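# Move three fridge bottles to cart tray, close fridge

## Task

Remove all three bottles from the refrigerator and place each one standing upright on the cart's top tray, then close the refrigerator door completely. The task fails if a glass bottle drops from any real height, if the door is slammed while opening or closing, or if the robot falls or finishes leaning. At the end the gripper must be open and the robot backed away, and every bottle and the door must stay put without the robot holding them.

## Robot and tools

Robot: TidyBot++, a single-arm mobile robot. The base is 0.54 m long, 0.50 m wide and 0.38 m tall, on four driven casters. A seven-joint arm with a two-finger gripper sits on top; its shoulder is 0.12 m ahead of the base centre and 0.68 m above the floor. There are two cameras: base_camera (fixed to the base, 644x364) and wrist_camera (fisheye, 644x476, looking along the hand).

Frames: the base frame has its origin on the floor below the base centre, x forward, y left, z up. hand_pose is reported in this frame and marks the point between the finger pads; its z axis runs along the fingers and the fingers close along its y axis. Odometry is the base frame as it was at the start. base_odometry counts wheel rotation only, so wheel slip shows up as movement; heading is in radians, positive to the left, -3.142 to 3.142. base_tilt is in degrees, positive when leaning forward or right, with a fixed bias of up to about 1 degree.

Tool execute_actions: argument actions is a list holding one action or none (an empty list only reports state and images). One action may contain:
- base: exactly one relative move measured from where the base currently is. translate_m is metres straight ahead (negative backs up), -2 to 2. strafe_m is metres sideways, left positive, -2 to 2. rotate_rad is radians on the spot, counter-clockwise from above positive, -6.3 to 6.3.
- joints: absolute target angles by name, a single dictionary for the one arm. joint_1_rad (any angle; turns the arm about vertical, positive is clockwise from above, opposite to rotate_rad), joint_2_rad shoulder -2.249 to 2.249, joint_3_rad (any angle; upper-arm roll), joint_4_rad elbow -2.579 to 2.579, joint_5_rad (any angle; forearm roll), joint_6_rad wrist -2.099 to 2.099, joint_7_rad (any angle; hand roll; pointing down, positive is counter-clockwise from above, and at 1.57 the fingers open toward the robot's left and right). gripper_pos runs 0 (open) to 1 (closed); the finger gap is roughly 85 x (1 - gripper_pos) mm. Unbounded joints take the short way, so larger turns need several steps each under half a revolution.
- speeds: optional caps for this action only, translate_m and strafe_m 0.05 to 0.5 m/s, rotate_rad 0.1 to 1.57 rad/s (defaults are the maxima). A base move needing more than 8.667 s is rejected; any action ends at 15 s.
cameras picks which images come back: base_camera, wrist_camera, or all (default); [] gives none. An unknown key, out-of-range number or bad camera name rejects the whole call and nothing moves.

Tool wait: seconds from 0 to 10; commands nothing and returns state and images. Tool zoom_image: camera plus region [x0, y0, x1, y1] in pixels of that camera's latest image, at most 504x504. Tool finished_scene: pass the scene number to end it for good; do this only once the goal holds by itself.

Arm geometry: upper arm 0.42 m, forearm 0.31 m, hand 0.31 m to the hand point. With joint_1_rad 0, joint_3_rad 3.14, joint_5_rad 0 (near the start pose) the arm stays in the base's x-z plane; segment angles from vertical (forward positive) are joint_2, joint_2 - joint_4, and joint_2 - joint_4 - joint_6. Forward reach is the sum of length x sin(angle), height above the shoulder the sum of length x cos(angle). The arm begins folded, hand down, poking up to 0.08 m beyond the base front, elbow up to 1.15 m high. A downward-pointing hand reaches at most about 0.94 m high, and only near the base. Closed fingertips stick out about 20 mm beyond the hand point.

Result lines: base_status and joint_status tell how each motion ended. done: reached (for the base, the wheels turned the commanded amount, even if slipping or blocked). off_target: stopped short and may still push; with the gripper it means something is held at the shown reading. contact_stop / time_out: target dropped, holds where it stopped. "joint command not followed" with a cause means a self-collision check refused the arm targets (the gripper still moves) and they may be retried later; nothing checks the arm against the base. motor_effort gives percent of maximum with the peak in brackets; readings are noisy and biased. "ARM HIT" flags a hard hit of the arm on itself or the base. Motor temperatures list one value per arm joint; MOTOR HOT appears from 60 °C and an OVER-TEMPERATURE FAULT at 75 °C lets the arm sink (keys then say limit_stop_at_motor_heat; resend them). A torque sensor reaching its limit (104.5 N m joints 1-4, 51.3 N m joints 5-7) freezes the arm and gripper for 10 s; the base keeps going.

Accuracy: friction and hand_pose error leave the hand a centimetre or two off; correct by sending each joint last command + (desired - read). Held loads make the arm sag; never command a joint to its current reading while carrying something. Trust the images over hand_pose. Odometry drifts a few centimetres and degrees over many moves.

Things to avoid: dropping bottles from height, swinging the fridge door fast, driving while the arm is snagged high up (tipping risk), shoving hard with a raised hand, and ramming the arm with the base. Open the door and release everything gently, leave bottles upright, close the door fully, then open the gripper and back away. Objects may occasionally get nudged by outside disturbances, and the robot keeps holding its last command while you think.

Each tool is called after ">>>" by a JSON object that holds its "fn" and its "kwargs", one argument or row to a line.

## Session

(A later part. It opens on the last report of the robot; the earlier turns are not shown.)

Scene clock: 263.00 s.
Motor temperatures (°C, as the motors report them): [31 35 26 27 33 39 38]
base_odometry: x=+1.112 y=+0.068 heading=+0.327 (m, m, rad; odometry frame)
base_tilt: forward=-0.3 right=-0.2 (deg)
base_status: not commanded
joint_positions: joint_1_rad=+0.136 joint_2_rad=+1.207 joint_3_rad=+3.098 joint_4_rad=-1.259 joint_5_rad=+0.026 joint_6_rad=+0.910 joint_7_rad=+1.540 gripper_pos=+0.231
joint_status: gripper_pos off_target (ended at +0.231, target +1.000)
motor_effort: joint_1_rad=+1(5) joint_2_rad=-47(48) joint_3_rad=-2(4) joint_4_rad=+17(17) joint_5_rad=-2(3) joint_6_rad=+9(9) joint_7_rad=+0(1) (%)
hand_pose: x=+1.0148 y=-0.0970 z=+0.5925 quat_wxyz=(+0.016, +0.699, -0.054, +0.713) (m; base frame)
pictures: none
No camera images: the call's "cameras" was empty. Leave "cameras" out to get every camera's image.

>>> {"fn": "execute_actions", "kwargs": {
  "actions": [
    {"joints":{"joint_2_rad":1.15,"joint_6_rad":0.89}}
  ],
  "cameras": []
}}

>>> {"fn": "execute_actions", "kwargs": {
  "actions": [
    {"base":{"translate_m":-0.6},"speeds":{"translate_m":0.3}}
  ],
  "cameras": ["wrist_camera"]
}}

Scene clock: 274.00 s.
Motor temperatures (°C, as the motors report them): [31 36 26 27 33 39 38]
base_odometry: x=+1.112 y=+0.068 heading=+0.327 (m, m, rad; odometry frame)
base_tilt: forward=-0.2 right=-0.2 (deg)
base_status: not commanded
joint_positions: joint_1_rad=+0.136 joint_2_rad=+1.192 joint_3_rad=+3.098 joint_4_rad=-1.274 joint_5_rad=+0.026 joint_6_rad=+0.899 joint_7_rad=+1.540 gripper_pos=+0.231
joint_status: joint_2_rad off_target (ended at +1.192, target +1.150); the others done
motor_effort: joint_1_rad=+0(1) joint_2_rad=-51(53) joint_3_rad=-3(3) joint_4_rad=+20(20) joint_5_rad=-1(2) joint_6_rad=+12(11) joint_7_rad=+1(0) (%)
hand_pose: x=+1.0125 y=-0.0963 z=+0.5944 quat_wxyz=(+0.016, +0.703, -0.054, +0.709) (m; base frame)
pictures: none
No camera images: the call's "cameras" was empty. Leave "cameras" out to get every camera's image.

Scene clock: 277.03 s.
Motor temperatures (°C, as the motors report them): [31 36 26 27 33 39 38]
base_odometry: x=+0.543 y=-0.126 heading=+0.328 (m, m, rad; odometry frame)
base_tilt: forward=-0.3 right=-0.2 (deg)
base_status: done
joint_positions: joint_1_rad=+0.138 joint_2_rad=+1.190 joint_3_rad=+3.098 joint_4_rad=-1.278 joint_5_rad=+0.026 joint_6_rad=+0.898 joint_7_rad=+1.540 gripper_pos=+0.231
joint_status: not commanded
motor_effort: joint_1_rad=-1(5) joint_2_rad=-52(54) joint_3_rad=-3(4) joint_4_rad=+19(21) joint_5_rad=+0(0) joint_6_rad=+12(12) joint_7_rad=+0(0) (%)
hand_pose: x=+1.0116 y=-0.0978 z=+0.5942 quat_wxyz=(+0.017, +0.704, -0.055, +0.708) (m; base frame)
pictures: wrist_camera
camera_calibration (this result's frames):
wrist_camera: T_world_to_cam=[[-0.127063, -0.990682, 0.0490232, -0.0111524], [-0.0718899, -0.0400959, -0.996606, 0.707999], [0.989286, -0.130156, -0.0661254, -0.837684], [0, 0, 0, 1]] pos_world=[0.87819, -0.0916906, 0.650751]
Images, in order (width x height): wrist_camera 644x476.

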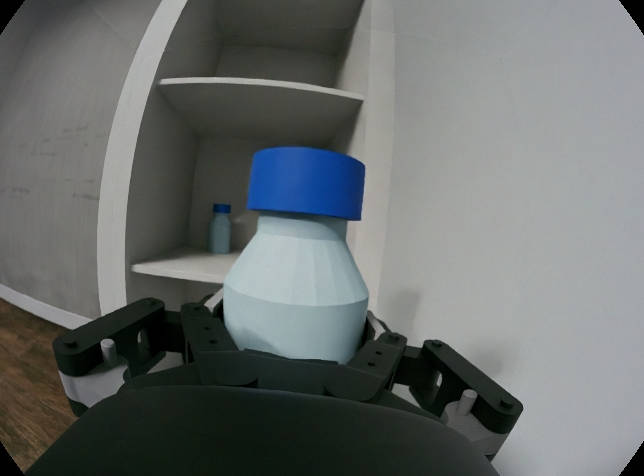

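>>> {"fn": "execute_actions", "kwargs": {
  "actions": [
    {"base":{"translate_m":-0.35},"joints":{"joint_1_rad":0.0,"joint_2_rad":0.55,"joint_4_rad":-1.2,"joint_6_rad":0.27}}
  ],
  "cameras": []
}}

Scene clock: 307.83 s.
Motor temperatures (°C, as the motors report them): [31 37 26 27 33 39 38]
base_odometry: x=+0.212 y=-0.239 heading=+0.329 (m, m, rad; odometry frame)
base_tilt: forward=-0.3 right=-0.2 (deg)
base_status: done
joint_positions: joint_1_rad=+0.020 joint_2_rad=+0.580 joint_3_rad=+3.098 joint_4_rad=-1.238 joint_5_rad=+0.026 joint_6_rad=+0.277 joint_7_rad=+1.540 gripper_pos=+0.231
joint_status: all done
motor_effort: joint_1_rad=-1(4) joint_2_rad=-44(56) joint_3_rad=-2(4) joint_4_rad=+27(27) joint_5_rad=-2(0) joint_6_rad=+12(13) joint_7_rad=+0(0) (%)
hand_pose: x=+0.9649 y=+0.0111 z=+0.9669 quat_wxyz=(-0.019, +0.696, -0.002, +0.718) (m; base frame)
pictures: none
No camera images: the call's "cameras" was empty. Leave "cameras" out to get every camera's image.

Rotate partway to look first.

>>> {"fn": "execute_actions", "kwargs": {
  "actions": [
    {"base":{"rotate_rad":-1.2},"speeds":{"rotate_rad":0.8}}
  ]
}}

Scene clock: 313.33 s.
Motor temperatures (°C, as the motors report them): [31 37 26 27 33 39 38]
base_odometry: x=+0.212 y=-0.239 heading=-0.870 (m, m, rad; odometry frame)
base_tilt: forward=-0.3 right=-0.2 (deg)
base_status: done
joint_positions: joint_1_rad=+0.007 joint_2_rad=+0.580 joint_3_rad=+3.107 joint_4_rad=-1.238 joint_5_rad=+0.026 joint_6_rad=+0.277 joint_7_rad=+1.540 gripper_pos=+0.231
joint_status: not commanded
motor_effort: joint_1_rad=+0(7) joint_2_rad=-44(46) joint_3_rad=-2(6) joint_4_rad=+27(27) joint_5_rad=-1(2) joint_6_rad=+12(12) joint_7_rad=+0(0) (%)
hand_pose: x=+0.9649 y=+0.0168 z=+0.9666 quat_wxyz=(-0.019, +0.696, +0.002, +0.717) (m; base frame)
pictures: base_camera, wrist_camera
camera_calibration (this result's frames):
wrist_camera: T_world_to_cam=[[0.00010181, -0.996881, 0.0789168, -0.0732487], [-0.0374435, -0.0788653, -0.996182, 1.04743], [0.999299, -0.0028535, -0.0373347, -0.791554], [0, 0, 0, 1]] pos_world=[0.830226, 0.0073271, 1.01966]
Images, in order (width x height): base_camera 644x364, wrist_camera 644x476.

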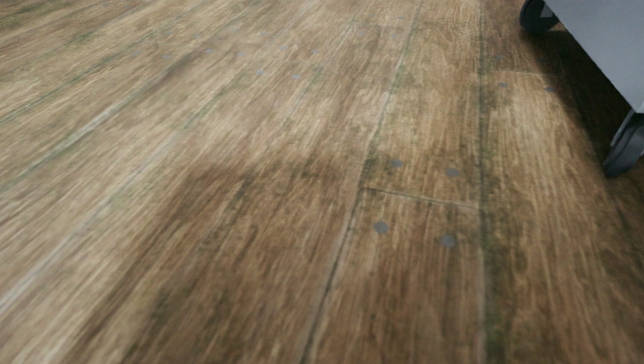

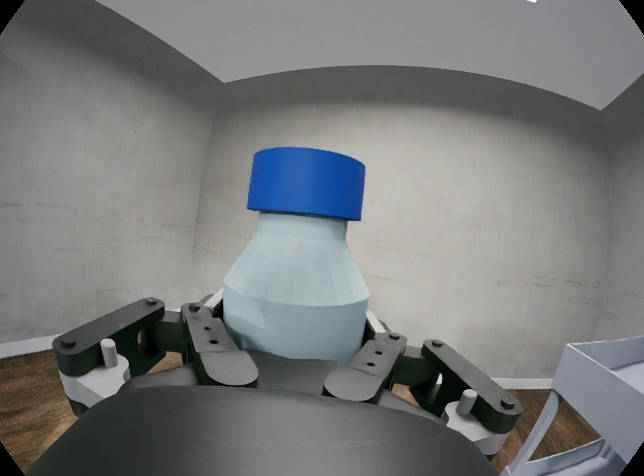

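>>> {"fn": "execute_actions", "kwargs": {
  "actions": [
    {"base":{"rotate_rad":-0.7},"speeds":{"rotate_rad":0.5}}
  ]
}}

Scene clock: 321.97 s.
Motor temperatures (°C, as the motors report them): [31 38 26 27 33 39 38]
base_odometry: x=+0.212 y=-0.239 heading=-1.570 (m, m, rad; odometry frame)
base_tilt: forward=-0.3 right=-0.2 (deg)
base_status: done
joint_positions: joint_1_rad=+0.006 joint_2_rad=+0.580 joint_3_rad=+3.106 joint_4_rad=-1.238 joint_5_rad=+0.026 joint_6_rad=+0.277 joint_7_rad=+1.540 gripper_pos=+0.231
joint_status: not commanded
motor_effort: joint_1_rad=+0(8) joint_2_rad=-44(45) joint_3_rad=-2(6) joint_4_rad=+27(27) joint_5_rad=-1(2) joint_6_rad=+12(12) joint_7_rad=+0(0) (%)
hand_pose: x=+0.9649 y=+0.0177 z=+0.9667 quat_wxyz=(-0.019, +0.696, +0.002, +0.717) (m; base frame)
pictures: base_camera, wrist_camera
camera_calibration (this result's frames):
wrist_camera: T_world_to_cam=[[0.00131704, -0.99692, 0.0784119, -0.0730495], [-0.0373441, -0.0784063, -0.996222, 1.04745], [0.999302, -0.00161616, -0.0373323, -0.791547], [0, 0, 0, 1]] pos_world=[0.830207, 0.00802321, 1.01967]
Images, in order (width x height): base_camera 644x364, wrist_camera 644x476.

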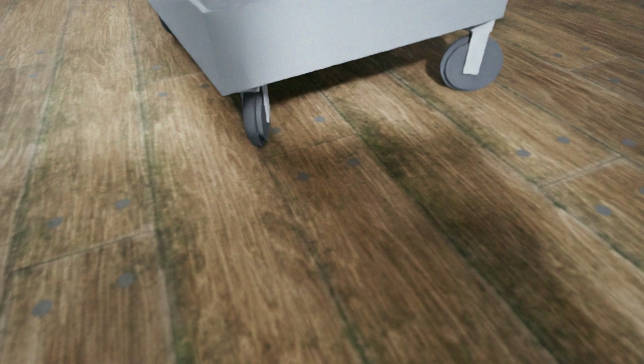

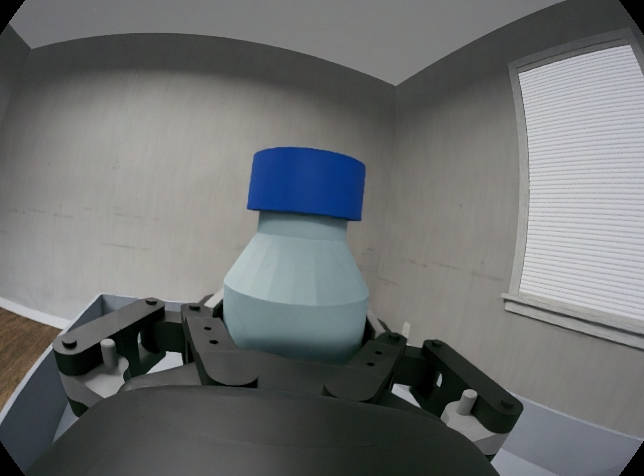

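>>> {"fn": "execute_actions", "kwargs": {
  "actions": [
    {"joints":{"joint_2_rad":0.65,"joint_4_rad":-1.4,"joint_6_rad":0.48}}
  ],
  "cameras": ["wrist_camera"]
}}

Scene clock: 335.37 s.
Motor temperatures (°C, as the motors report them): [31 38 26 27 33 39 38]
base_odometry: x=+0.212 y=-0.239 heading=-1.570 (m, m, rad; odometry frame)
base_tilt: forward=-0.3 right=-0.2 (deg)
base_status: not commanded
joint_positions: joint_1_rad=+0.006 joint_2_rad=+0.615 joint_3_rad=+3.106 joint_4_rad=-1.354 joint_5_rad=+0.024 joint_6_rad=+0.429 joint_7_rad=+1.540 gripper_pos=+0.231
joint_status: joint_4_rad off_target (ended at -1.354, target -1.400); the others done
motor_effort: joint_1_rad=-1(2) joint_2_rad=-33(45) joint_3_rad=-2(3) joint_4_rad=+18(26) joint_5_rad=+0(2) joint_6_rad=+12(25) joint_7_rad=+0(0) (%)
hand_pose: x=+0.9621 y=+0.0188 z=+0.9135 quat_wxyz=(-0.022, +0.696, +0.001, +0.718) (m; base frame)
pictures: wrist_camera
camera_calibration (this result's frames):
wrist_camera: T_world_to_cam=[[0.00365048, -0.997211, 0.074551, -0.0665129], [-0.0365814, -0.0746347, -0.99654, 0.993936], [0.999324, 0.000910666, -0.0367518, -0.791413], [0, 0, 0, 1]] pos_world=[0.82748, 0.00857549, 0.96637]
Images, in order (width x height): wrist_camera 644x476.

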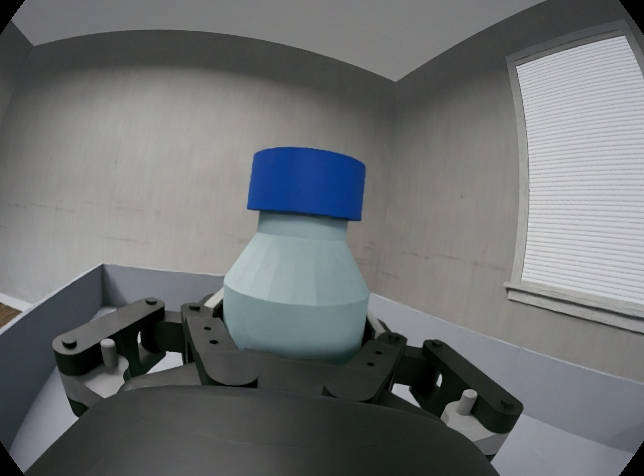

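>>> {"fn": "execute_actions", "kwargs": {
  "actions": [
    {"joints":{"gripper_pos":0.0}}
  ],
  "cameras": ["wrist_camera"]
}}

Scene clock: 352.93 s.
Motor temperatures (°C, as the motors report them): [31 37 26 27 33 39 38]
base_odometry: x=+0.212 y=-0.239 heading=-1.570 (m, m, rad; odometry frame)
base_tilt: forward=-0.3 right=-0.2 (deg)
base_status: not commanded
joint_positions: joint_1_rad=+0.007 joint_2_rad=+0.615 joint_3_rad=+3.107 joint_4_rad=-1.355 joint_5_rad=+0.023 joint_6_rad=+0.448 joint_7_rad=+1.540 gripper_pos=+0.000
joint_status: all done
motor_effort: joint_1_rad=+0(6) joint_2_rad=-32(34) joint_3_rad=-2(4) joint_4_rad=+18(19) joint_5_rad=-1(1) joint_6_rad=+9(12) joint_7_rad=+0(1) (%)
hand_pose: x=+0.9617 y=+0.0180 z=+0.9192 quat_wxyz=(-0.022, +0.689, +0.000, +0.724) (m; base frame)
pictures: wrist_camera
camera_calibration (this result's frames):
wrist_camera: T_world_to_cam=[[0.000965189, -0.997343, 0.0728368, -0.0636016], [-0.0182396, -0.0728423, -0.997177, 0.982502], [0.999833, -0.000366052, -0.0182615, -0.808193], [0, 0, 0, 1]] pos_world=[0.82604, 0.00783922, 0.969602]
Images, in order (width x height): wrist_camera 644x476.

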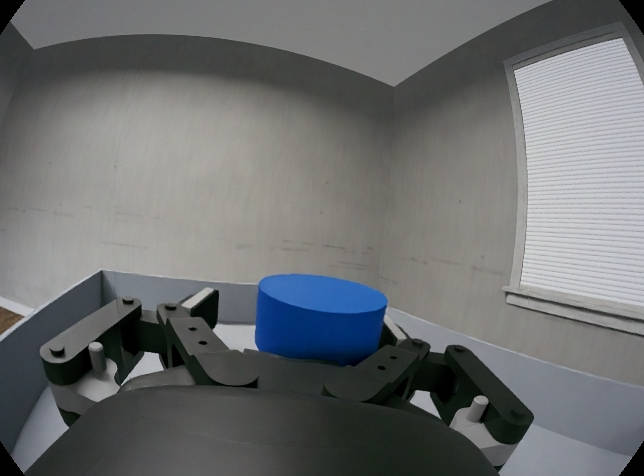

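>>> {"fn": "execute_actions", "kwargs": {
  "actions": [
    {"joints":{"joint_2_rad":0.5,"joint_4_rad":-1.15,"joint_6_rad":0.2}}
  ],
  "cameras": []
}}

>>> {"fn": "execute_actions", "kwargs": {
  "actions": [
    {"base":{"rotate_rad":1.9}}
  ],
  "cameras": []
}}

>>> {"fn": "execute_actions", "kwargs": {
  "actions": [
    {"base":{"translate_m":0.7},"joints":{"joint_1_rad":0.0,"joint_2_rad":1.2,"joint_4_rad":-1.26,"joint_6_rad":0.93}}
  ],
  "cameras": ["wrist_camera"]
}}

Scene clock: 366.27 s.
Motor temperatures (°C, as the motors report them): [31 37 26 27 33 39 38]
base_odometry: x=+0.212 y=-0.239 heading=-1.570 (m, m, rad; odometry frame)
base_tilt: forward=-0.3 right=-0.2 (deg)
base_status: not commanded
joint_positions: joint_1_rad=+0.007 joint_2_rad=+0.498 joint_3_rad=+3.107 joint_4_rad=-1.163 joint_5_rad=+0.023 joint_6_rad=+0.231 joint_7_rad=+1.540 gripper_pos=+0.000
joint_status: all done
motor_effort: joint_1_rad=-1(1) joint_2_rad=-37(44) joint_3_rad=-2(2) joint_4_rad=+23(24) joint_5_rad=-1(1) joint_6_rad=+8(10) joint_7_rad=+0(0) (%)
hand_pose: x=+0.9406 y=+0.0162 z=+1.0674 quat_wxyz=(-0.019, +0.655, +0.001, +0.755) (m; base frame)
pictures: none
No camera images: the call's "cameras" was empty. Leave "cameras" out to get every camera's image.

Scene clock: 369.20 s.
Motor temperatures (°C, as the motors report them): [31 37 26 27 33 39 38]
base_odometry: x=+0.212 y=-0.239 heading=+0.330 (m, m, rad; odometry frame)
base_tilt: forward=-0.3 right=-0.2 (deg)
base_status: done
joint_positions: joint_1_rad=-0.012 joint_2_rad=+0.510 joint_3_rad=+3.098 joint_4_rad=-1.163 joint_5_rad=+0.023 joint_6_rad=+0.230 joint_7_rad=+1.540 gripper_pos=+0.000
joint_status: not commanded
motor_effort: joint_1_rad=-1(7) joint_2_rad=-37(42) joint_3_rad=-2(5) joint_4_rad=+23(23) joint_5_rad=-1(2) joint_6_rad=+8(9) joint_7_rad=+0(0) (%)
hand_pose: x=+0.9445 y=+0.0366 z=+1.0571 quat_wxyz=(-0.031, +0.660, +0.008, +0.750) (m; base frame)
pictures: none
No camera images: the call's "cameras" was empty. Leave "cameras" out to get every camera's image.

Scene clock: 371.97 s.
Motor temperatures (°C, as the motors report them): [31 37 26 27 33 39 38]
base_odometry: x=+0.874 y=-0.012 heading=+0.330 (m, m, rad; odometry frame)
base_tilt: forward=-0.3 right=-0.1 (deg)
base_status: done
joint_positions: joint_1_rad=-0.012 joint_2_rad=+1.199 joint_3_rad=+3.098 joint_4_rad=-1.243 joint_5_rad=+0.023 joint_6_rad=+0.899 joint_7_rad=+1.540 gripper_pos=+0.000
joint_status: all done
motor_effort: joint_1_rad=+0(1) joint_2_rad=-47(54) joint_3_rad=-3(2) joint_4_rad=+17(24) joint_5_rad=+0(1) joint_6_rad=+9(9) joint_7_rad=+1(0) (%)
hand_pose: x=+1.0238 y=+0.0356 z=+0.6044 quat_wxyz=(-0.036, +0.697, -0.004, +0.717) (m; base frame)
pictures: wrist_camera
camera_calibration (this result's frames):
wrist_camera: T_world_to_cam=[[0.0174634, -0.998752, 0.0468023, -0.024278], [-0.0383029, -0.0474433, -0.998139, 0.691182], [0.999114, 0.0156383, -0.0390836, -0.863331], [0, 0, 0, 1]] pos_world=[0.889464, 0.0220453, 0.65729]
Images, in order (width x height): wrist_camera 644x476.

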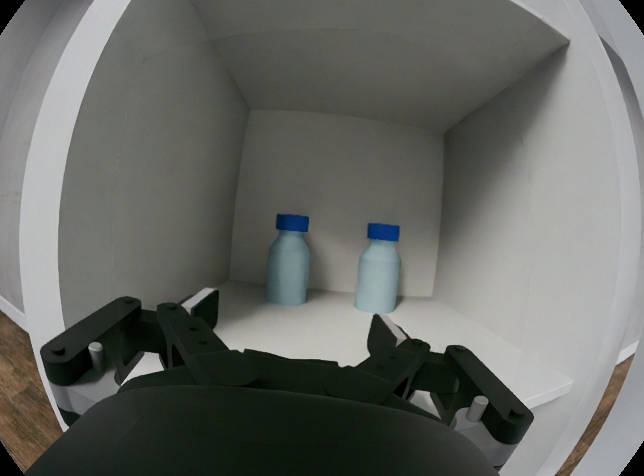

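>>> {"fn": "execute_actions", "kwargs": {
  "actions": [
    {"base":{"translate_m":0.25},"speeds":{"translate_m":0.2}}
  ],
  "cameras": ["wrist_camera"]
}}

Scene clock: 379.43 s.
Motor temperatures (°C, as the motors report them): [31 37 26 27 33 39 38]
base_odometry: x=+1.111 y=+0.070 heading=+0.331 (m, m, rad; odometry frame)
base_tilt: forward=-0.3 right=-0.2 (deg)
base_status: done
joint_positions: joint_1_rad=-0.012 joint_2_rad=+1.199 joint_3_rad=+3.098 joint_4_rad=-1.243 joint_5_rad=+0.023 joint_6_rad=+0.899 joint_7_rad=+1.540 gripper_pos=+0.000
joint_status: not commanded
motor_effort: joint_1_rad=-1(2) joint_2_rad=-46(48) joint_3_rad=-3(4) joint_4_rad=+17(18) joint_5_rad=+0(1) joint_6_rad=+9(9) joint_7_rad=+0(0) (%)
hand_pose: x=+1.0238 y=+0.0355 z=+0.6044 quat_wxyz=(-0.036, +0.697, -0.004, +0.717) (m; base frame)
pictures: wrist_camera
camera_calibration (this result's frames):
wrist_camera: T_world_to_cam=[[0.0174247, -0.998752, 0.0467969, -0.024263], [-0.0381482, -0.047434, -0.998146, 0.69106], [0.99912, 0.0156072, -0.0389271, -0.863413], [0, 0, 0, 1]] pos_world=[0.889438, 0.0220225, 0.657304]
Images, in order (width x height): wrist_camera 644x476.

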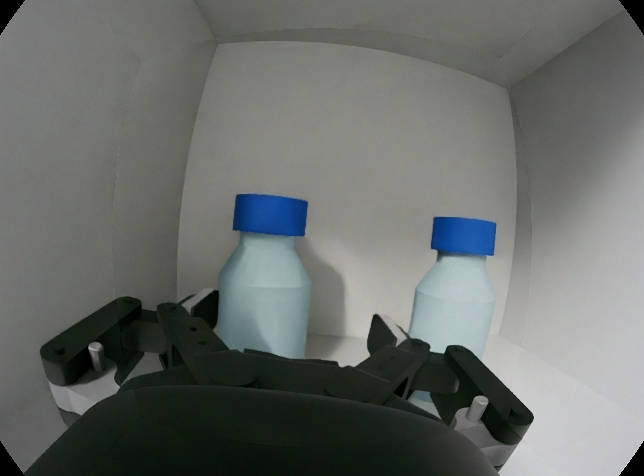

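>>> {"fn": "execute_actions", "kwargs": {
  "actions": [
    {"joints":{"joint_1_rad":-0.05}}
  ],
  "cameras": []
}}

>>> {"fn": "execute_actions", "kwargs": {
  "actions": [
    {"base":{"translate_m":0.06},"speeds":{"translate_m":0.1}}
  ],
  "cameras": ["wrist_camera"]
}}

Scene clock: 391.10 s.
Motor temperatures (°C, as the motors report them): [31 37 26 27 33 39 38]
base_odometry: x=+1.111 y=+0.070 heading=+0.331 (m, m, rad; odometry frame)
base_tilt: forward=-0.2 right=-0.1 (deg)
base_status: not commanded
joint_positions: joint_1_rad=-0.034 joint_2_rad=+1.199 joint_3_rad=+3.098 joint_4_rad=-1.243 joint_5_rad=+0.023 joint_6_rad=+0.899 joint_7_rad=+1.540 gripper_pos=+0.000
joint_status: all done
motor_effort: joint_1_rad=-1(2) joint_2_rad=-47(47) joint_3_rad=-3(3) joint_4_rad=+17(17) joint_5_rad=-1(1) joint_6_rad=+8(8) joint_7_rad=+0(0) (%)
hand_pose: x=+1.0229 y=+0.0548 z=+0.6044 quat_wxyz=(-0.044, +0.697, +0.003, +0.716) (m; base frame)
pictures: none
No camera images: the call's "cameras" was empty. Leave "cameras" out to get every camera's image.

Scene clock: 392.27 s.
Motor temperatures (°C, as the motors report them): [31 37 26 27 33 39 38]
base_odometry: x=+1.168 y=+0.089 heading=+0.332 (m, m, rad; odometry frame)
base_tilt: forward=-0.3 right=-0.2 (deg)
base_status: done
joint_positions: joint_1_rad=-0.034 joint_2_rad=+1.199 joint_3_rad=+3.098 joint_4_rad=-1.243 joint_5_rad=+0.023 joint_6_rad=+0.900 joint_7_rad=+1.540 gripper_pos=+0.000
joint_status: not commanded
motor_effort: joint_1_rad=-1(2) joint_2_rad=-47(47) joint_3_rad=-2(3) joint_4_rad=+17(18) joint_5_rad=-1(0) joint_6_rad=+8(9) joint_7_rad=+1(0) (%)
hand_pose: x=+1.0228 y=+0.0549 z=+0.6044 quat_wxyz=(-0.044, +0.697, +0.003, +0.716) (m; base frame)
pictures: wrist_camera
camera_calibration (this result's frames):
wrist_camera: T_world_to_cam=[[0.0387849, -0.998151, 0.0467917, -0.0267953], [-0.0369843, -0.0482288, -0.998151, 0.690827], [0.998563, 0.0369826, -0.0387864, -0.863418], [0, 0, 0, 1]] pos_world=[0.888766, 0.0385034, 0.657315]
Images, in order (width x height): wrist_camera 644x476.

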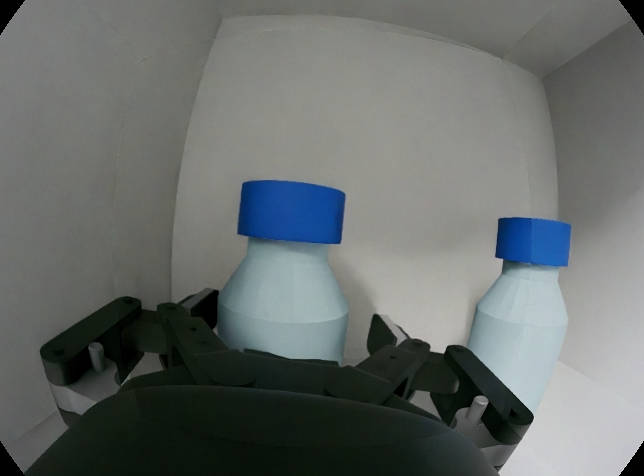

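>>> {"fn": "execute_actions", "kwargs": {
  "actions": [
    {"base":{"translate_m":0.025},"speeds":{"translate_m":0.1}}
  ],
  "cameras": []
}}

>>> {"fn": "execute_actions", "kwargs": {
  "actions": [
    {"joints":{"gripper_pos":1.0}}
  ],
  "cameras": []
}}

Scene clock: 399.77 s.
Motor temperatures (°C, as the motors report them): [31 38 26 27 33 39 38]
base_odometry: x=+1.191 y=+0.098 heading=+0.333 (m, m, rad; odometry frame)
base_tilt: forward=-0.2 right=-0.2 (deg)
base_status: done
joint_positions: joint_1_rad=-0.034 joint_2_rad=+1.199 joint_3_rad=+3.098 joint_4_rad=-1.243 joint_5_rad=+0.023 joint_6_rad=+0.900 joint_7_rad=+1.540 gripper_pos=+0.000
joint_status: not commanded
motor_effort: joint_1_rad=+0(2) joint_2_rad=-47(48) joint_3_rad=-2(3) joint_4_rad=+17(18) joint_5_rad=-1(0) joint_6_rad=+8(9) joint_7_rad=+0(0) (%)
hand_pose: x=+1.0228 y=+0.0549 z=+0.6045 quat_wxyz=(-0.044, +0.696, +0.003, +0.716) (m; base frame)
pictures: none
No camera images: the call's "cameras" was empty. Leave "cameras" out to get every camera's image.

Scene clock: 400.87 s.
Motor temperatures (°C, as the motors report them): [31 38 26 27 33 39 38]
base_odometry: x=+1.191 y=+0.098 heading=+0.333 (m, m, rad; odometry frame)
base_tilt: forward=-0.3 right=-0.2 (deg)
base_status: not commanded
joint_positions: joint_1_rad=-0.041 joint_2_rad=+1.199 joint_3_rad=+3.098 joint_4_rad=-1.243 joint_5_rad=+0.023 joint_6_rad=+0.901 joint_7_rad=+1.540 gripper_pos=+0.224
joint_status: gripper_pos off_target (ended at +0.224, target +1.000)
motor_effort: joint_1_rad=+1(3) joint_2_rad=-46(47) joint_3_rad=-2(3) joint_4_rad=+17(17) joint_5_rad=-1(3) joint_6_rad=+8(9) joint_7_rad=+0(1) (%)
hand_pose: x=+1.0224 y=+0.0618 z=+0.6048 quat_wxyz=(-0.047, +0.696, +0.006, +0.716) (m; base frame)
pictures: none
No camera images: the call's "cameras" was empty. Leave "cameras" out to get every camera's image.

>>> {"fn": "execute_actions", "kwargs": {
  "actions": [
    {"joints":{"joint_2_rad":1.12,"joint_6_rad":0.87}}
  ],
  "cameras": []
}}

>>> {"fn": "execute_actions", "kwargs": {
  "actions": [
    {"base":{"translate_m":-0.5},"speeds":{"translate_m":0.3}}
  ],
  "cameras": []
}}

>>> {"fn": "execute_actions", "kwargs": {
  "actions": [
    {"base":{"translate_m":-0.53},"joints":{"joint_1_rad":0.0,"joint_2_rad":0.5,"joint_4_rad":-1.15,"joint_6_rad":0.23}}
  ],
  "cameras": ["wrist_camera"]
}}

Scene clock: 414.83 s.
Motor temperatures (°C, as the motors report them): [31 38 26 27 33 39 38]
base_odometry: x=+1.191 y=+0.098 heading=+0.333 (m, m, rad; odometry frame)
base_tilt: forward=-0.2 right=-0.2 (deg)
base_status: not commanded
joint_positions: joint_1_rad=-0.041 joint_2_rad=+1.172 joint_3_rad=+3.098 joint_4_rad=-1.261 joint_5_rad=+0.023 joint_6_rad=+0.871 joint_7_rad=+1.540 gripper_pos=+0.224
joint_status: joint_2_rad off_target (ended at +1.172, target +1.120); the others done
motor_effort: joint_1_rad=+0(0) joint_2_rad=-54(54) joint_3_rad=-3(3) joint_4_rad=+21(22) joint_5_rad=-1(2) joint_6_rad=+13(13) joint_7_rad=+0(0) (%)
hand_pose: x=+1.0203 y=+0.0622 z=+0.6108 quat_wxyz=(-0.046, +0.703, +0.007, +0.709) (m; base frame)
pictures: none
No camera images: the call's "cameras" was empty. Leave "cameras" out to get every camera's image.

Scene clock: 417.50 s.
Motor temperatures (°C, as the motors report them): [31 38 26 27 33 39 38]
base_odometry: x=+0.719 y=-0.066 heading=+0.334 (m, m, rad; odometry frame)
base_tilt: forward=-0.3 right=-0.1 (deg)
base_status: done
joint_positions: joint_1_rad=-0.043 joint_2_rad=+1.170 joint_3_rad=+3.098 joint_4_rad=-1.264 joint_5_rad=+0.023 joint_6_rad=+0.870 joint_7_rad=+1.540 gripper_pos=+0.224
joint_status: not commanded
motor_effort: joint_1_rad=+0(7) joint_2_rad=-54(56) joint_3_rad=-3(5) joint_4_rad=+21(22) joint_5_rad=-1(1) joint_6_rad=+13(13) joint_7_rad=+0(0) (%)
hand_pose: x=+1.0197 y=+0.0638 z=+0.6106 quat_wxyz=(-0.047, +0.704, +0.008, +0.709) (m; base frame)
pictures: none
No camera images: the call's "cameras" was empty. Leave "cameras" out to get every camera's image.

Scene clock: 419.93 s.
Motor temperatures (°C, as the motors report them): [31 38 26 27 33 39 38]
base_odometry: x=+0.218 y=-0.240 heading=+0.334 (m, m, rad; odometry frame)
base_tilt: forward=-0.3 right=-0.2 (deg)
base_status: done
joint_positions: joint_1_rad=-0.026 joint_2_rad=+0.531 joint_3_rad=+3.098 joint_4_rad=-1.194 joint_5_rad=+0.023 joint_6_rad=+0.230 joint_7_rad=+1.540 gripper_pos=+0.224
joint_status: joint_4_rad off_target (ended at -1.194, target -1.150); the others done
motor_effort: joint_1_rad=+0(6) joint_2_rad=-45(58) joint_3_rad=-2(5) joint_4_rad=+28(29) joint_5_rad=-1(0) joint_6_rad=+13(14) joint_7_rad=+0(0) (%)
hand_pose: x=+0.9510 y=+0.0487 z=+1.0208 quat_wxyz=(-0.036, +0.679, +0.013, +0.733) (m; base frame)
pictures: wrist_camera
camera_calibration (this result's frames):
wrist_camera: T_world_to_cam=[[0.0356679, -0.996799, 0.0715469, -0.0720348], [0.0113933, -0.0711822, -0.997398, 1.05778], [0.999299, 0.0363902, 0.00881795, -0.824626], [0, 0, 0, 1]] pos_world=[0.814566, 0.0334993, 1.06746]
Images, in order (width x height): wrist_camera 644x476.

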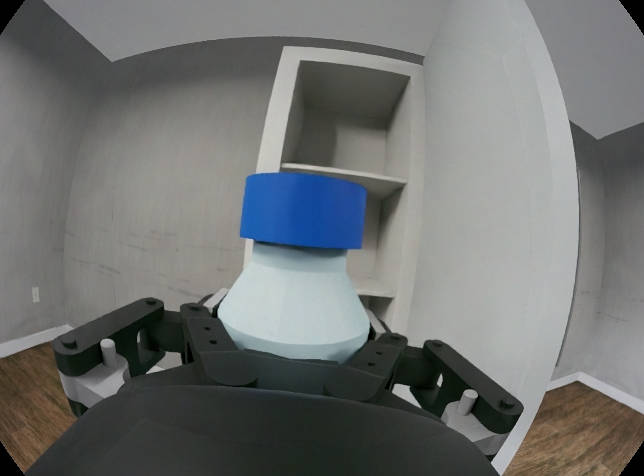

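>>> {"fn": "execute_actions", "kwargs": {
  "actions": [
    {"base":{"rotate_rad":-2.08},"speeds":{"rotate_rad":0.8}}
  ],
  "cameras": ["wrist_camera"]
}}

Scene clock: 430.40 s.
Motor temperatures (°C, as the motors report them): [31 38 26 27 33 39 38]
base_odometry: x=+0.218 y=-0.240 heading=-1.745 (m, m, rad; odometry frame)
base_tilt: forward=-0.2 right=-0.2 (deg)
base_status: done
joint_positions: joint_1_rad=+0.005 joint_2_rad=+0.533 joint_3_rad=+3.107 joint_4_rad=-1.193 joint_5_rad=+0.023 joint_6_rad=+0.230 joint_7_rad=+1.540 gripper_pos=+0.224
joint_status: not commanded
motor_effort: joint_1_rad=+0(9) joint_2_rad=-44(46) joint_3_rad=-2(6) joint_4_rad=+28(29) joint_5_rad=-1(1) joint_6_rad=+13(13) joint_7_rad=+0(1) (%)
hand_pose: x=+0.9533 y=+0.0178 z=+1.0188 quat_wxyz=(-0.020, +0.680, +0.001, +0.733) (m; base frame)
pictures: wrist_camera
camera_calibration (this result's frames):
wrist_camera: T_world_to_cam=[[-0.00301747, -0.997106, 0.0759701, -0.0704363], [0.0064173, -0.0759882, -0.997088, 1.05808], [0.999975, -0.00252116, 0.00662802, -0.823419], [0, 0, 0, 1]] pos_world=[0.816396, 0.00809295, 1.0658]
Images, in order (width x height): wrist_camera 644x476.

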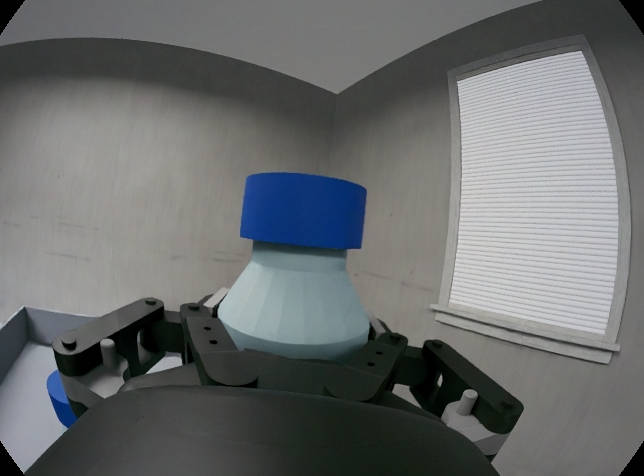

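>>> {"fn": "execute_actions", "kwargs": {
  "actions": [
    {"joints":{"joint_2_rad":0.65,"joint_4_rad":-1.4,"joint_6_rad":0.45}}
  ],
  "cameras": []
}}

Scene clock: 441.20 s.
Motor temperatures (°C, as the motors report them): [31 38 26 27 33 39 38]
base_odometry: x=+0.218 y=-0.240 heading=-1.745 (m, m, rad; odometry frame)
base_tilt: forward=-0.3 right=-0.2 (deg)
base_status: not commanded
joint_positions: joint_1_rad=+0.005 joint_2_rad=+0.616 joint_3_rad=+3.107 joint_4_rad=-1.353 joint_5_rad=+0.023 joint_6_rad=+0.394 joint_7_rad=+1.540 gripper_pos=+0.225
joint_status: joint_4_rad off_target (ended at -1.353, target -1.400); the others done
motor_effort: joint_1_rad=+0(2) joint_2_rad=-33(48) joint_3_rad=-1(2) joint_4_rad=+17(29) joint_5_rad=-1(2) joint_6_rad=+13(19) joint_7_rad=+0(0) (%)
hand_pose: x=+0.9624 y=+0.0193 z=+0.9028 quat_wxyz=(-0.022, +0.708, +0.001, +0.706) (m; base frame)
pictures: none
No camera images: the call's "cameras" was empty. Leave "cameras" out to get every camera's image.

>>> {"fn": "execute_actions", "kwargs": {
  "actions": [
    {"joints":{"gripper_pos":0.0}}
  ],
  "cameras": ["wrist_camera"]
}}

Scene clock: 450.17 s.
Motor temperatures (°C, as the motors report them): [31 38 26 27 33 39 38]
base_odometry: x=+0.218 y=-0.240 heading=-1.745 (m, m, rad; odometry frame)
base_tilt: forward=-0.3 right=-0.2 (deg)
base_status: not commanded
joint_positions: joint_1_rad=+0.005 joint_2_rad=+0.614 joint_3_rad=+3.107 joint_4_rad=-1.356 joint_5_rad=+0.023 joint_6_rad=+0.421 joint_7_rad=+1.540 gripper_pos=+0.000
joint_status: all done
motor_effort: joint_1_rad=-1(4) joint_2_rad=-31(35) joint_3_rad=-2(3) joint_4_rad=+18(19) joint_5_rad=-2(1) joint_6_rad=+9(13) joint_7_rad=+0(0) (%)
hand_pose: x=+0.9618 y=+0.0193 z=+0.9106 quat_wxyz=(-0.022, +0.699, +0.001, +0.714) (m; base frame)
pictures: wrist_camera
camera_calibration (this result's frames):
wrist_camera: T_world_to_cam=[[0.00450744, -0.997274, 0.0736469, -0.0657513], [-0.0455668, -0.0737759, -0.996233, 0.999486], [0.998951, 0.00113461, -0.0457751, -0.782585], [0, 0, 0, 1]] pos_world=[0.827604, 0.00905383, 0.96474]
Images, in order (width x height): wrist_camera 644x476.

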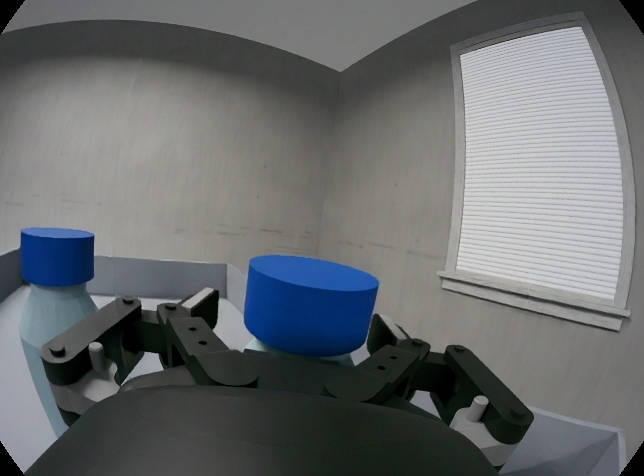

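Good. Third bottle.

>>> {"fn": "execute_actions", "kwargs": {
  "actions": [
    {"joints":{"joint_2_rad":0.5,"joint_4_rad":-1.15,"joint_6_rad":0.2}}
  ],
  "cameras": []
}}

>>> {"fn": "execute_actions", "kwargs": {
  "actions": [
    {"base":{"rotate_rad":2.05}}
  ],
  "cameras": []
}}

>>> {"fn": "execute_actions", "kwargs": {
  "actions": [
    {"base":{"translate_m":0.75},"joints":{"joint_1_rad":0.0,"joint_2_rad":1.2,"joint_4_rad":-1.26,"joint_6_rad":0.93}}
  ],
  "cameras": ["wrist_camera"]
}}

Scene clock: 469.40 s.
Motor temperatures (°C, as the motors report them): [31 38 26 27 33 39 38]
base_odometry: x=+0.218 y=-0.240 heading=-1.745 (m, m, rad; odometry frame)
base_tilt: forward=-0.2 right=-0.1 (deg)
base_status: not commanded
joint_positions: joint_1_rad=+0.005 joint_2_rad=+0.498 joint_3_rad=+3.107 joint_4_rad=-1.163 joint_5_rad=+0.023 joint_6_rad=+0.231 joint_7_rad=+1.540 gripper_pos=+0.000
joint_status: all done
motor_effort: joint_1_rad=-1(0) joint_2_rad=-37(44) joint_3_rad=-2(2) joint_4_rad=+23(25) joint_5_rad=-2(2) joint_6_rad=+9(9) joint_7_rad=+0(0) (%)
hand_pose: x=+0.9406 y=+0.0175 z=+1.0675 quat_wxyz=(-0.020, +0.655, +0.001, +0.755) (m; base frame)
pictures: none
No camera images: the call's "cameras" was empty. Leave "cameras" out to get every camera's image.

Scene clock: 472.47 s.
Motor temperatures (°C, as the motors report them): [31 38 26 27 33 39 38]
base_odometry: x=+0.218 y=-0.240 heading=+0.304 (m, m, rad; odometry frame)
base_tilt: forward=-0.3 right=-0.2 (deg)
base_status: done
joint_positions: joint_1_rad=-0.014 joint_2_rad=+0.509 joint_3_rad=+3.097 joint_4_rad=-1.163 joint_5_rad=+0.023 joint_6_rad=+0.230 joint_7_rad=+1.540 gripper_pos=+0.000
joint_status: not commanded
motor_effort: joint_1_rad=-1(7) joint_2_rad=-37(41) joint_3_rad=-2(5) joint_4_rad=+23(23) joint_5_rad=-2(2) joint_6_rad=+8(9) joint_7_rad=+0(0) (%)
hand_pose: x=+0.9441 y=+0.0385 z=+1.0580 quat_wxyz=(-0.032, +0.660, +0.008, +0.751) (m; base frame)
pictures: none
No camera images: the call's "cameras" was empty. Leave "cameras" out to get every camera's image.

Scene clock: 475.33 s.
Motor temperatures (°C, as the motors report them): [31 38 26 27 33 39 38]
base_odometry: x=+0.933 y=-0.014 heading=+0.305 (m, m, rad; odometry frame)
base_tilt: forward=-0.3 right=-0.2 (deg)
base_status: done
joint_positions: joint_1_rad=-0.014 joint_2_rad=+1.199 joint_3_rad=+3.097 joint_4_rad=-1.243 joint_5_rad=+0.023 joint_6_rad=+0.899 joint_7_rad=+1.540 gripper_pos=+0.000
joint_status: all done
motor_effort: joint_1_rad=+0(1) joint_2_rad=-47(53) joint_3_rad=-2(3) joint_4_rad=+17(24) joint_5_rad=-1(1) joint_6_rad=+9(10) joint_7_rad=+0(0) (%)
hand_pose: x=+1.0236 y=+0.0374 z=+0.6040 quat_wxyz=(-0.037, +0.697, -0.004, +0.716) (m; base frame)
pictures: wrist_camera
camera_calibration (this result's frames):
wrist_camera: T_world_to_cam=[[0.0193505, -0.998785, 0.045328, -0.0234569], [-0.0389354, -0.0460549, -0.99818, 0.691537], [0.999054, 0.0175505, -0.0397793, -0.862745], [0, 0, 0, 1]] pos_world=[0.889308, 0.0235618, 0.657022]
Images, in order (width x height): wrist_camera 644x476.

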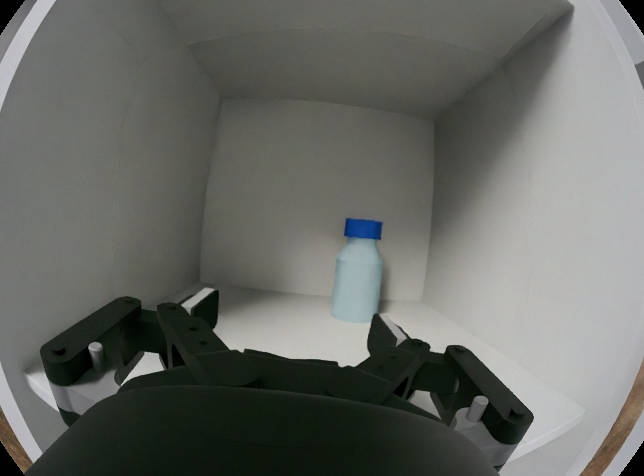

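>>> {"fn": "execute_actions", "kwargs": {
  "actions": [
    {"base":{"translate_m":0.17},"speeds":{"translate_m":0.2},"joints":{"joint_1_rad":0.06}}
  ],
  "cameras": ["wrist_camera"]
}}

Scene clock: 489.17 s.
Motor temperatures (°C, as the motors report them): [31 38 26 27 33 39 38]
base_odometry: x=+0.993 y=+0.004 heading=+0.295 (m, m, rad; odometry frame)
base_tilt: forward=-0.3 right=-0.2 (deg)
base_status: translate_m time_out (by the wheels' count: +0.063 of +0.170)
joint_positions: joint_1_rad=+0.054 joint_2_rad=+1.200 joint_3_rad=+3.096 joint_4_rad=-1.244 joint_5_rad=+0.022 joint_6_rad=+0.906 joint_7_rad=+1.540 gripper_pos=+0.000
joint_status: all done
motor_effort: joint_1_rad=+0(12) joint_2_rad=-47(61) joint_3_rad=-3(5) joint_4_rad=+17(21) joint_5_rad=-1(0) joint_6_rad=+9(12) joint_7_rad=+0(0) (%)
hand_pose: x=+1.0238 y=-0.0234 z=+0.6047 quat_wxyz=(-0.014, +0.695, -0.027, +0.719) (m; base frame)
pictures: wrist_camera
camera_calibration (this result's frames):
wrist_camera: T_world_to_cam=[[-0.0481942, -0.997843, 0.0445721, -0.0145956], [-0.0371371, -0.042803, -0.998393, 0.687796], [0.998147, -0.049772, -0.0349941, -0.865402], [0, 0, 0, 1]] pos_world=[0.888638, -0.0281972, 0.657057]
Images, in order (width x height): wrist_camera 644x476.

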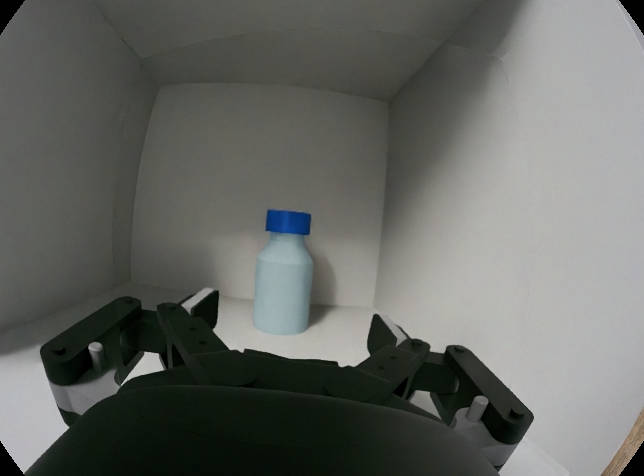

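>>> {"fn": "execute_actions", "kwargs": {
  "actions": [
    {"base":{"strafe_m":0.08},"joints":{"joint_1_rad":0.12}}
  ],
  "cameras": []
}}

>>> {"fn": "execute_actions", "kwargs": {
  "actions": [
    {"base":{"translate_m":0.1},"speeds":{"translate_m":0.15}}
  ],
  "cameras": ["wrist_camera"]
}}

Scene clock: 498.97 s.
Motor temperatures (°C, as the motors report them): [31 38 26 27 33 39 38]
base_odometry: x=+0.970 y=+0.081 heading=+0.295 (m, m, rad; odometry frame)
base_tilt: forward=-0.3 right=-0.2 (deg)
base_status: done
joint_positions: joint_1_rad=+0.111 joint_2_rad=+1.200 joint_3_rad=+3.096 joint_4_rad=-1.244 joint_5_rad=+0.022 joint_6_rad=+0.906 joint_7_rad=+1.540 gripper_pos=+0.000
joint_status: all done
motor_effort: joint_1_rad=+0(4) joint_2_rad=-47(49) joint_3_rad=-2(4) joint_4_rad=+17(17) joint_5_rad=-1(0) joint_6_rad=+9(9) joint_7_rad=+0(0) (%)
hand_pose: x=+1.0209 y=-0.0756 z=+0.6046 quat_wxyz=(+0.007, +0.694, -0.047, +0.719) (m; base frame)
pictures: none
No camera images: the call's "cameras" was empty. Leave "cameras" out to get every camera's image.

Scene clock: 500.30 s.
Motor temperatures (°C, as the motors report them): [31 38 26 27 33 39 38]
base_odometry: x=+1.066 y=+0.110 heading=+0.295 (m, m, rad; odometry frame)
base_tilt: forward=-0.2 right=-0.1 (deg)
base_status: done
joint_positions: joint_1_rad=+0.111 joint_2_rad=+1.200 joint_3_rad=+3.096 joint_4_rad=-1.244 joint_5_rad=+0.022 joint_6_rad=+0.906 joint_7_rad=+1.540 gripper_pos=+0.000
joint_status: not commanded
motor_effort: joint_1_rad=-1(3) joint_2_rad=-46(49) joint_3_rad=-2(4) joint_4_rad=+17(19) joint_5_rad=+0(0) joint_6_rad=+8(9) joint_7_rad=+0(1) (%)
hand_pose: x=+1.0209 y=-0.0756 z=+0.6045 quat_wxyz=(+0.007, +0.694, -0.047, +0.719) (m; base frame)
pictures: wrist_camera
camera_calibration (this result's frames):
wrist_camera: T_world_to_cam=[[-0.105718, -0.993389, 0.0447525, -0.00788548], [-0.039997, -0.0407204, -0.99837, 0.688246], [0.993591, -0.107336, -0.0354277, -0.864501], [0, 0, 0, 1]] pos_world=[0.885655, -0.0725998, 0.65685]
Images, in order (width x height): wrist_camera 644x476.

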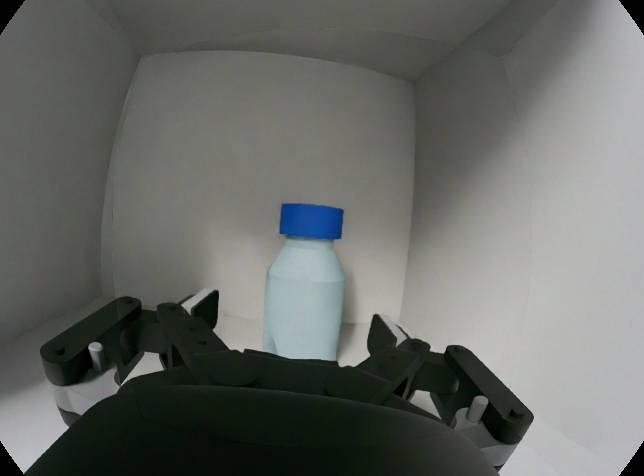

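>>> {"fn": "execute_actions", "kwargs": {
  "actions": [
    {"base":{"translate_m":0.1},"speeds":{"translate_m":0.15}}
  ],
  "cameras": ["wrist_camera"]
}}

Scene clock: 506.37 s.
Motor temperatures (°C, as the motors report them): [31 38 26 27 33 39 38]
base_odometry: x=+1.161 y=+0.140 heading=+0.295 (m, m, rad; odometry frame)
base_tilt: forward=-0.3 right=-0.2 (deg)
base_status: done
joint_positions: joint_1_rad=+0.114 joint_2_rad=+1.200 joint_3_rad=+3.096 joint_4_rad=-1.244 joint_5_rad=+0.022 joint_6_rad=+0.906 joint_7_rad=+1.540 gripper_pos=+0.000
joint_status: not commanded
motor_effort: joint_1_rad=-2(4) joint_2_rad=-46(48) joint_3_rad=-3(4) joint_4_rad=+17(18) joint_5_rad=-1(1) joint_6_rad=+8(9) joint_7_rad=+0(0) (%)
hand_pose: x=+1.0206 y=-0.0783 z=+0.6045 quat_wxyz=(+0.008, +0.694, -0.049, +0.719) (m; base frame)
pictures: wrist_camera
camera_calibration (this result's frames):
wrist_camera: T_world_to_cam=[[-0.108936, -0.993053, 0.0444784, -0.00714543], [-0.0400688, -0.0403216, -0.998383, 0.688258], [0.993241, -0.110542, -0.035398, -0.864471], [0, 0, 0, 1]] pos_world=[0.885427, -0.0749047, 0.656862]
Images, in order (width x height): wrist_camera 644x476.

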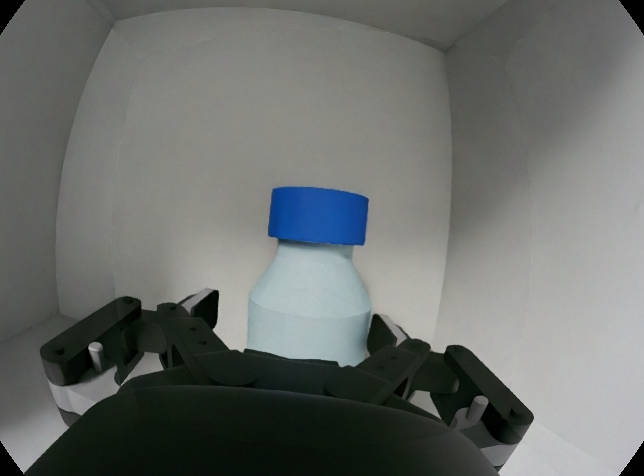

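>>> {"fn": "execute_actions", "kwargs": {
  "actions": [
    {"base":{"translate_m":0.025},"speeds":{"translate_m":0.1},"joints":{"joint_1_rad":0.13}}
  ],
  "cameras": []
}}

>>> {"fn": "execute_actions", "kwargs": {
  "actions": [
    {"joints":{"gripper_pos":1.0}}
  ],
  "cameras": []
}}

Scene clock: 514.03 s.
Motor temperatures (°C, as the motors report them): [31 38 26 27 33 39 38]
base_odometry: x=+1.185 y=+0.147 heading=+0.296 (m, m, rad; odometry frame)
base_tilt: forward=-0.2 right=-0.2 (deg)
base_status: done
joint_positions: joint_1_rad=+0.119 joint_2_rad=+1.200 joint_3_rad=+3.096 joint_4_rad=-1.244 joint_5_rad=+0.022 joint_6_rad=+0.906 joint_7_rad=+1.540 gripper_pos=+0.000
joint_status: all done
motor_effort: joint_1_rad=-1(3) joint_2_rad=-47(47) joint_3_rad=-2(4) joint_4_rad=+16(18) joint_5_rad=+0(0) joint_6_rad=+8(9) joint_7_rad=+0(0) (%)
hand_pose: x=+1.0202 y=-0.0824 z=+0.6044 quat_wxyz=(+0.010, +0.694, -0.050, +0.719) (m; base frame)
pictures: none
No camera images: the call's "cameras" was empty. Leave "cameras" out to get every camera's image.

Scene clock: 515.13 s.
Motor temperatures (°C, as the motors report them): [31 38 26 27 33 39 38]
base_odometry: x=+1.185 y=+0.147 heading=+0.296 (m, m, rad; odometry frame)
base_tilt: forward=-0.3 right=-0.2 (deg)
base_status: not commanded
joint_positions: joint_1_rad=+0.123 joint_2_rad=+1.200 joint_3_rad=+3.096 joint_4_rad=-1.244 joint_5_rad=+0.022 joint_6_rad=+0.906 joint_7_rad=+1.540 gripper_pos=+0.231
joint_status: gripper_pos off_target (ended at +0.231, target +1.000)
motor_effort: joint_1_rad=-1(3) joint_2_rad=-48(49) joint_3_rad=-3(4) joint_4_rad=+18(18) joint_5_rad=+0(0) joint_6_rad=+10(10) joint_7_rad=+0(0) (%)
hand_pose: x=+1.0199 y=-0.0862 z=+0.6043 quat_wxyz=(+0.011, +0.693, -0.052, +0.719) (m; base frame)
pictures: none
No camera images: the call's "cameras" was empty. Leave "cameras" out to get every camera's image.

>>> {"fn": "execute_actions", "kwargs": {
  "actions": [
    {"joints":{"joint_2_rad":1.12,"joint_6_rad":0.87}}
  ],
  "cameras": []
}}

>>> {"fn": "execute_actions", "kwargs": {
  "actions": [
    {"base":{"translate_m":-0.5},"speeds":{"translate_m":0.3}}
  ],
  "cameras": []
}}

>>> {"fn": "execute_actions", "kwargs": {
  "actions": [
    {"base":{"translate_m":-0.5},"joints":{"joint_1_rad":0.0,"joint_2_rad":0.5,"joint_4_rad":-1.15,"joint_6_rad":0.23}}
  ],
  "cameras": ["wrist_camera"]
}}

Scene clock: 528.63 s.
Motor temperatures (°C, as the motors report them): [31 39 26 27 33 39 38]
base_odometry: x=+1.185 y=+0.147 heading=+0.296 (m, m, rad; odometry frame)
base_tilt: forward=-0.3 right=-0.2 (deg)
base_status: not commanded
joint_positions: joint_1_rad=+0.123 joint_2_rad=+1.161 joint_3_rad=+3.096 joint_4_rad=-1.260 joint_5_rad=+0.022 joint_6_rad=+0.874 joint_7_rad=+1.540 gripper_pos=+0.231
joint_status: joint_2_rad off_target (ended at +1.161, target +1.120); the others done
motor_effort: joint_1_rad=+0(1) joint_2_rad=-53(54) joint_3_rad=-3(3) joint_4_rad=+21(21) joint_5_rad=-1(1) joint_6_rad=+12(13) joint_7_rad=+0(0) (%)
hand_pose: x=+1.0194 y=-0.0855 z=+0.6221 quat_wxyz=(+0.011, +0.696, -0.051, +0.716) (m; base frame)
pictures: none
No camera images: the call's "cameras" was empty. Leave "cameras" out to get every camera's image.

Scene clock: 531.37 s.
Motor temperatures (°C, as the motors report them): [31 39 26 27 33 39 38]
base_odometry: x=+0.707 y=+0.001 heading=+0.297 (m, m, rad; odometry frame)
base_tilt: forward=-0.3 right=-0.2 (deg)
base_status: done
joint_positions: joint_1_rad=+0.124 joint_2_rad=+1.160 joint_3_rad=+3.096 joint_4_rad=-1.262 joint_5_rad=+0.022 joint_6_rad=+0.873 joint_7_rad=+1.540 gripper_pos=+0.231
joint_status: not commanded
motor_effort: joint_1_rad=-1(9) joint_2_rad=-52(56) joint_3_rad=-3(5) joint_4_rad=+21(22) joint_5_rad=-1(1) joint_6_rad=+12(13) joint_7_rad=+0(1) (%)
hand_pose: x=+1.0189 y=-0.0864 z=+0.6214 quat_wxyz=(+0.012, +0.697, -0.051, +0.715) (m; base frame)
pictures: none
No camera images: the call's "cameras" was empty. Leave "cameras" out to get every camera's image.

Scene clock: 533.73 s.
Motor temperatures (°C, as the motors report them): [31 39 26 27 33 39 38]
base_odometry: x=+0.229 y=-0.146 heading=+0.297 (m, m, rad; odometry frame)
base_tilt: forward=-0.3 right=-0.2 (deg)
base_status: done
joint_positions: joint_1_rad=+0.021 joint_2_rad=+0.526 joint_3_rad=+3.096 joint_4_rad=-1.190 joint_5_rad=+0.022 joint_6_rad=+0.234 joint_7_rad=+1.540 gripper_pos=+0.231
joint_status: joint_4_rad off_target (ended at -1.190, target -1.150); the others done
motor_effort: joint_1_rad=-1(4) joint_2_rad=-43(57) joint_3_rad=-2(4) joint_4_rad=+28(29) joint_5_rad=-2(0) joint_6_rad=+12(13) joint_7_rad=+0(1) (%)
hand_pose: x=+0.9506 y=+0.0101 z=+1.0288 quat_wxyz=(-0.019, +0.675, -0.003, +0.738) (m; base frame)
pictures: wrist_camera
camera_calibration (this result's frames):
wrist_camera: T_world_to_cam=[[-0.0112315, -0.997495, 0.0698438, -0.0647441], [0.0212441, -0.0700705, -0.997316, 1.05358], [0.999711, -0.00971763, 0.0219779, -0.836354], [0, 0, 0, 1]] pos_world=[0.813003, 0.00111547, 1.07365]
Images, in order (width x height): wrist_camera 644x476.

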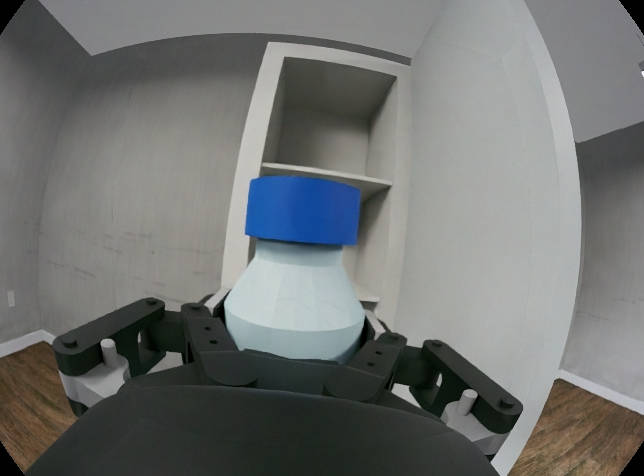

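>>> {"fn": "execute_actions", "kwargs": {
  "actions": [
    {"base":{"rotate_rad":-2.166},"speeds":{"rotate_rad":0.8},"joints":{"joint_2_rad":0.4,"joint_4_rad":-1.15,"joint_6_rad":0.13}}
  ],
  "cameras": []
}}

>>> {"fn": "execute_actions", "kwargs": {
  "actions": [
    {"base":{"translate_m":0.19},"speeds":{"translate_m":0.2}}
  ],
  "cameras": ["wrist_camera"]
}}

Scene clock: 552.33 s.
Motor temperatures (°C, as the motors report them): [31 39 26 27 33 39 38]
base_odometry: x=+0.229 y=-0.146 heading=-1.868 (m, m, rad; odometry frame)
base_tilt: forward=-0.3 right=-0.1 (deg)
base_status: done
joint_positions: joint_1_rad=+0.007 joint_2_rad=+0.434 joint_3_rad=+3.107 joint_4_rad=-1.189 joint_5_rad=+0.022 joint_6_rad=+0.135 joint_7_rad=+1.540 gripper_pos=+0.231
joint_status: all done
motor_effort: joint_1_rad=-1(7) joint_2_rad=-41(46) joint_3_rad=-2(6) joint_4_rad=+28(29) joint_5_rad=-1(2) joint_6_rad=+12(14) joint_7_rad=+0(0) (%)
hand_pose: x=+0.9194 y=+0.0162 z=+1.0735 quat_wxyz=(-0.018, +0.677, +0.001, +0.736) (m; base frame)
pictures: none
No camera images: the call's "cameras" was empty. Leave "cameras" out to get every camera's image.

Scene clock: 554.07 s.
Motor temperatures (°C, as the motors report them): [31 39 26 28 33 39 38]
base_odometry: x=+0.173 y=-0.327 heading=-1.869 (m, m, rad; odometry frame)
base_tilt: forward=-0.3 right=-0.1 (deg)
base_status: done
joint_positions: joint_1_rad=+0.007 joint_2_rad=+0.432 joint_3_rad=+3.107 joint_4_rad=-1.189 joint_5_rad=+0.022 joint_6_rad=+0.133 joint_7_rad=+1.540 gripper_pos=+0.231
joint_status: not commanded
motor_effort: joint_1_rad=-1(1) joint_2_rad=-40(43) joint_3_rad=-1(2) joint_4_rad=+27(29) joint_5_rad=-1(1) joint_6_rad=+12(13) joint_7_rad=+0(0) (%)
hand_pose: x=+0.9189 y=+0.0162 z=+1.0740 quat_wxyz=(-0.018, +0.677, +0.001, +0.736) (m; base frame)
pictures: wrist_camera
camera_calibration (this result's frames):
wrist_camera: T_world_to_cam=[[-0.006391, -0.996904, 0.0783722, -0.0758301], [0.0149374, -0.0784602, -0.996805, 1.10512], [0.999868, -0.0051999, 0.0153926, -0.798702], [0, 0, 0, 1]] pos_world=[0.781605, 0.00695921, 1.11982]
Images, in order (width x height): wrist_camera 644x476.

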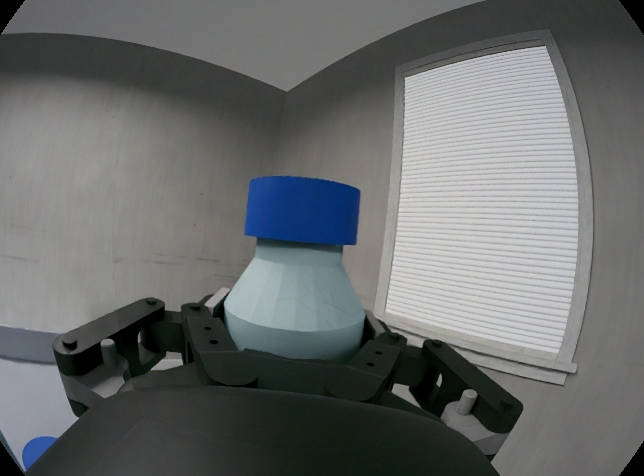

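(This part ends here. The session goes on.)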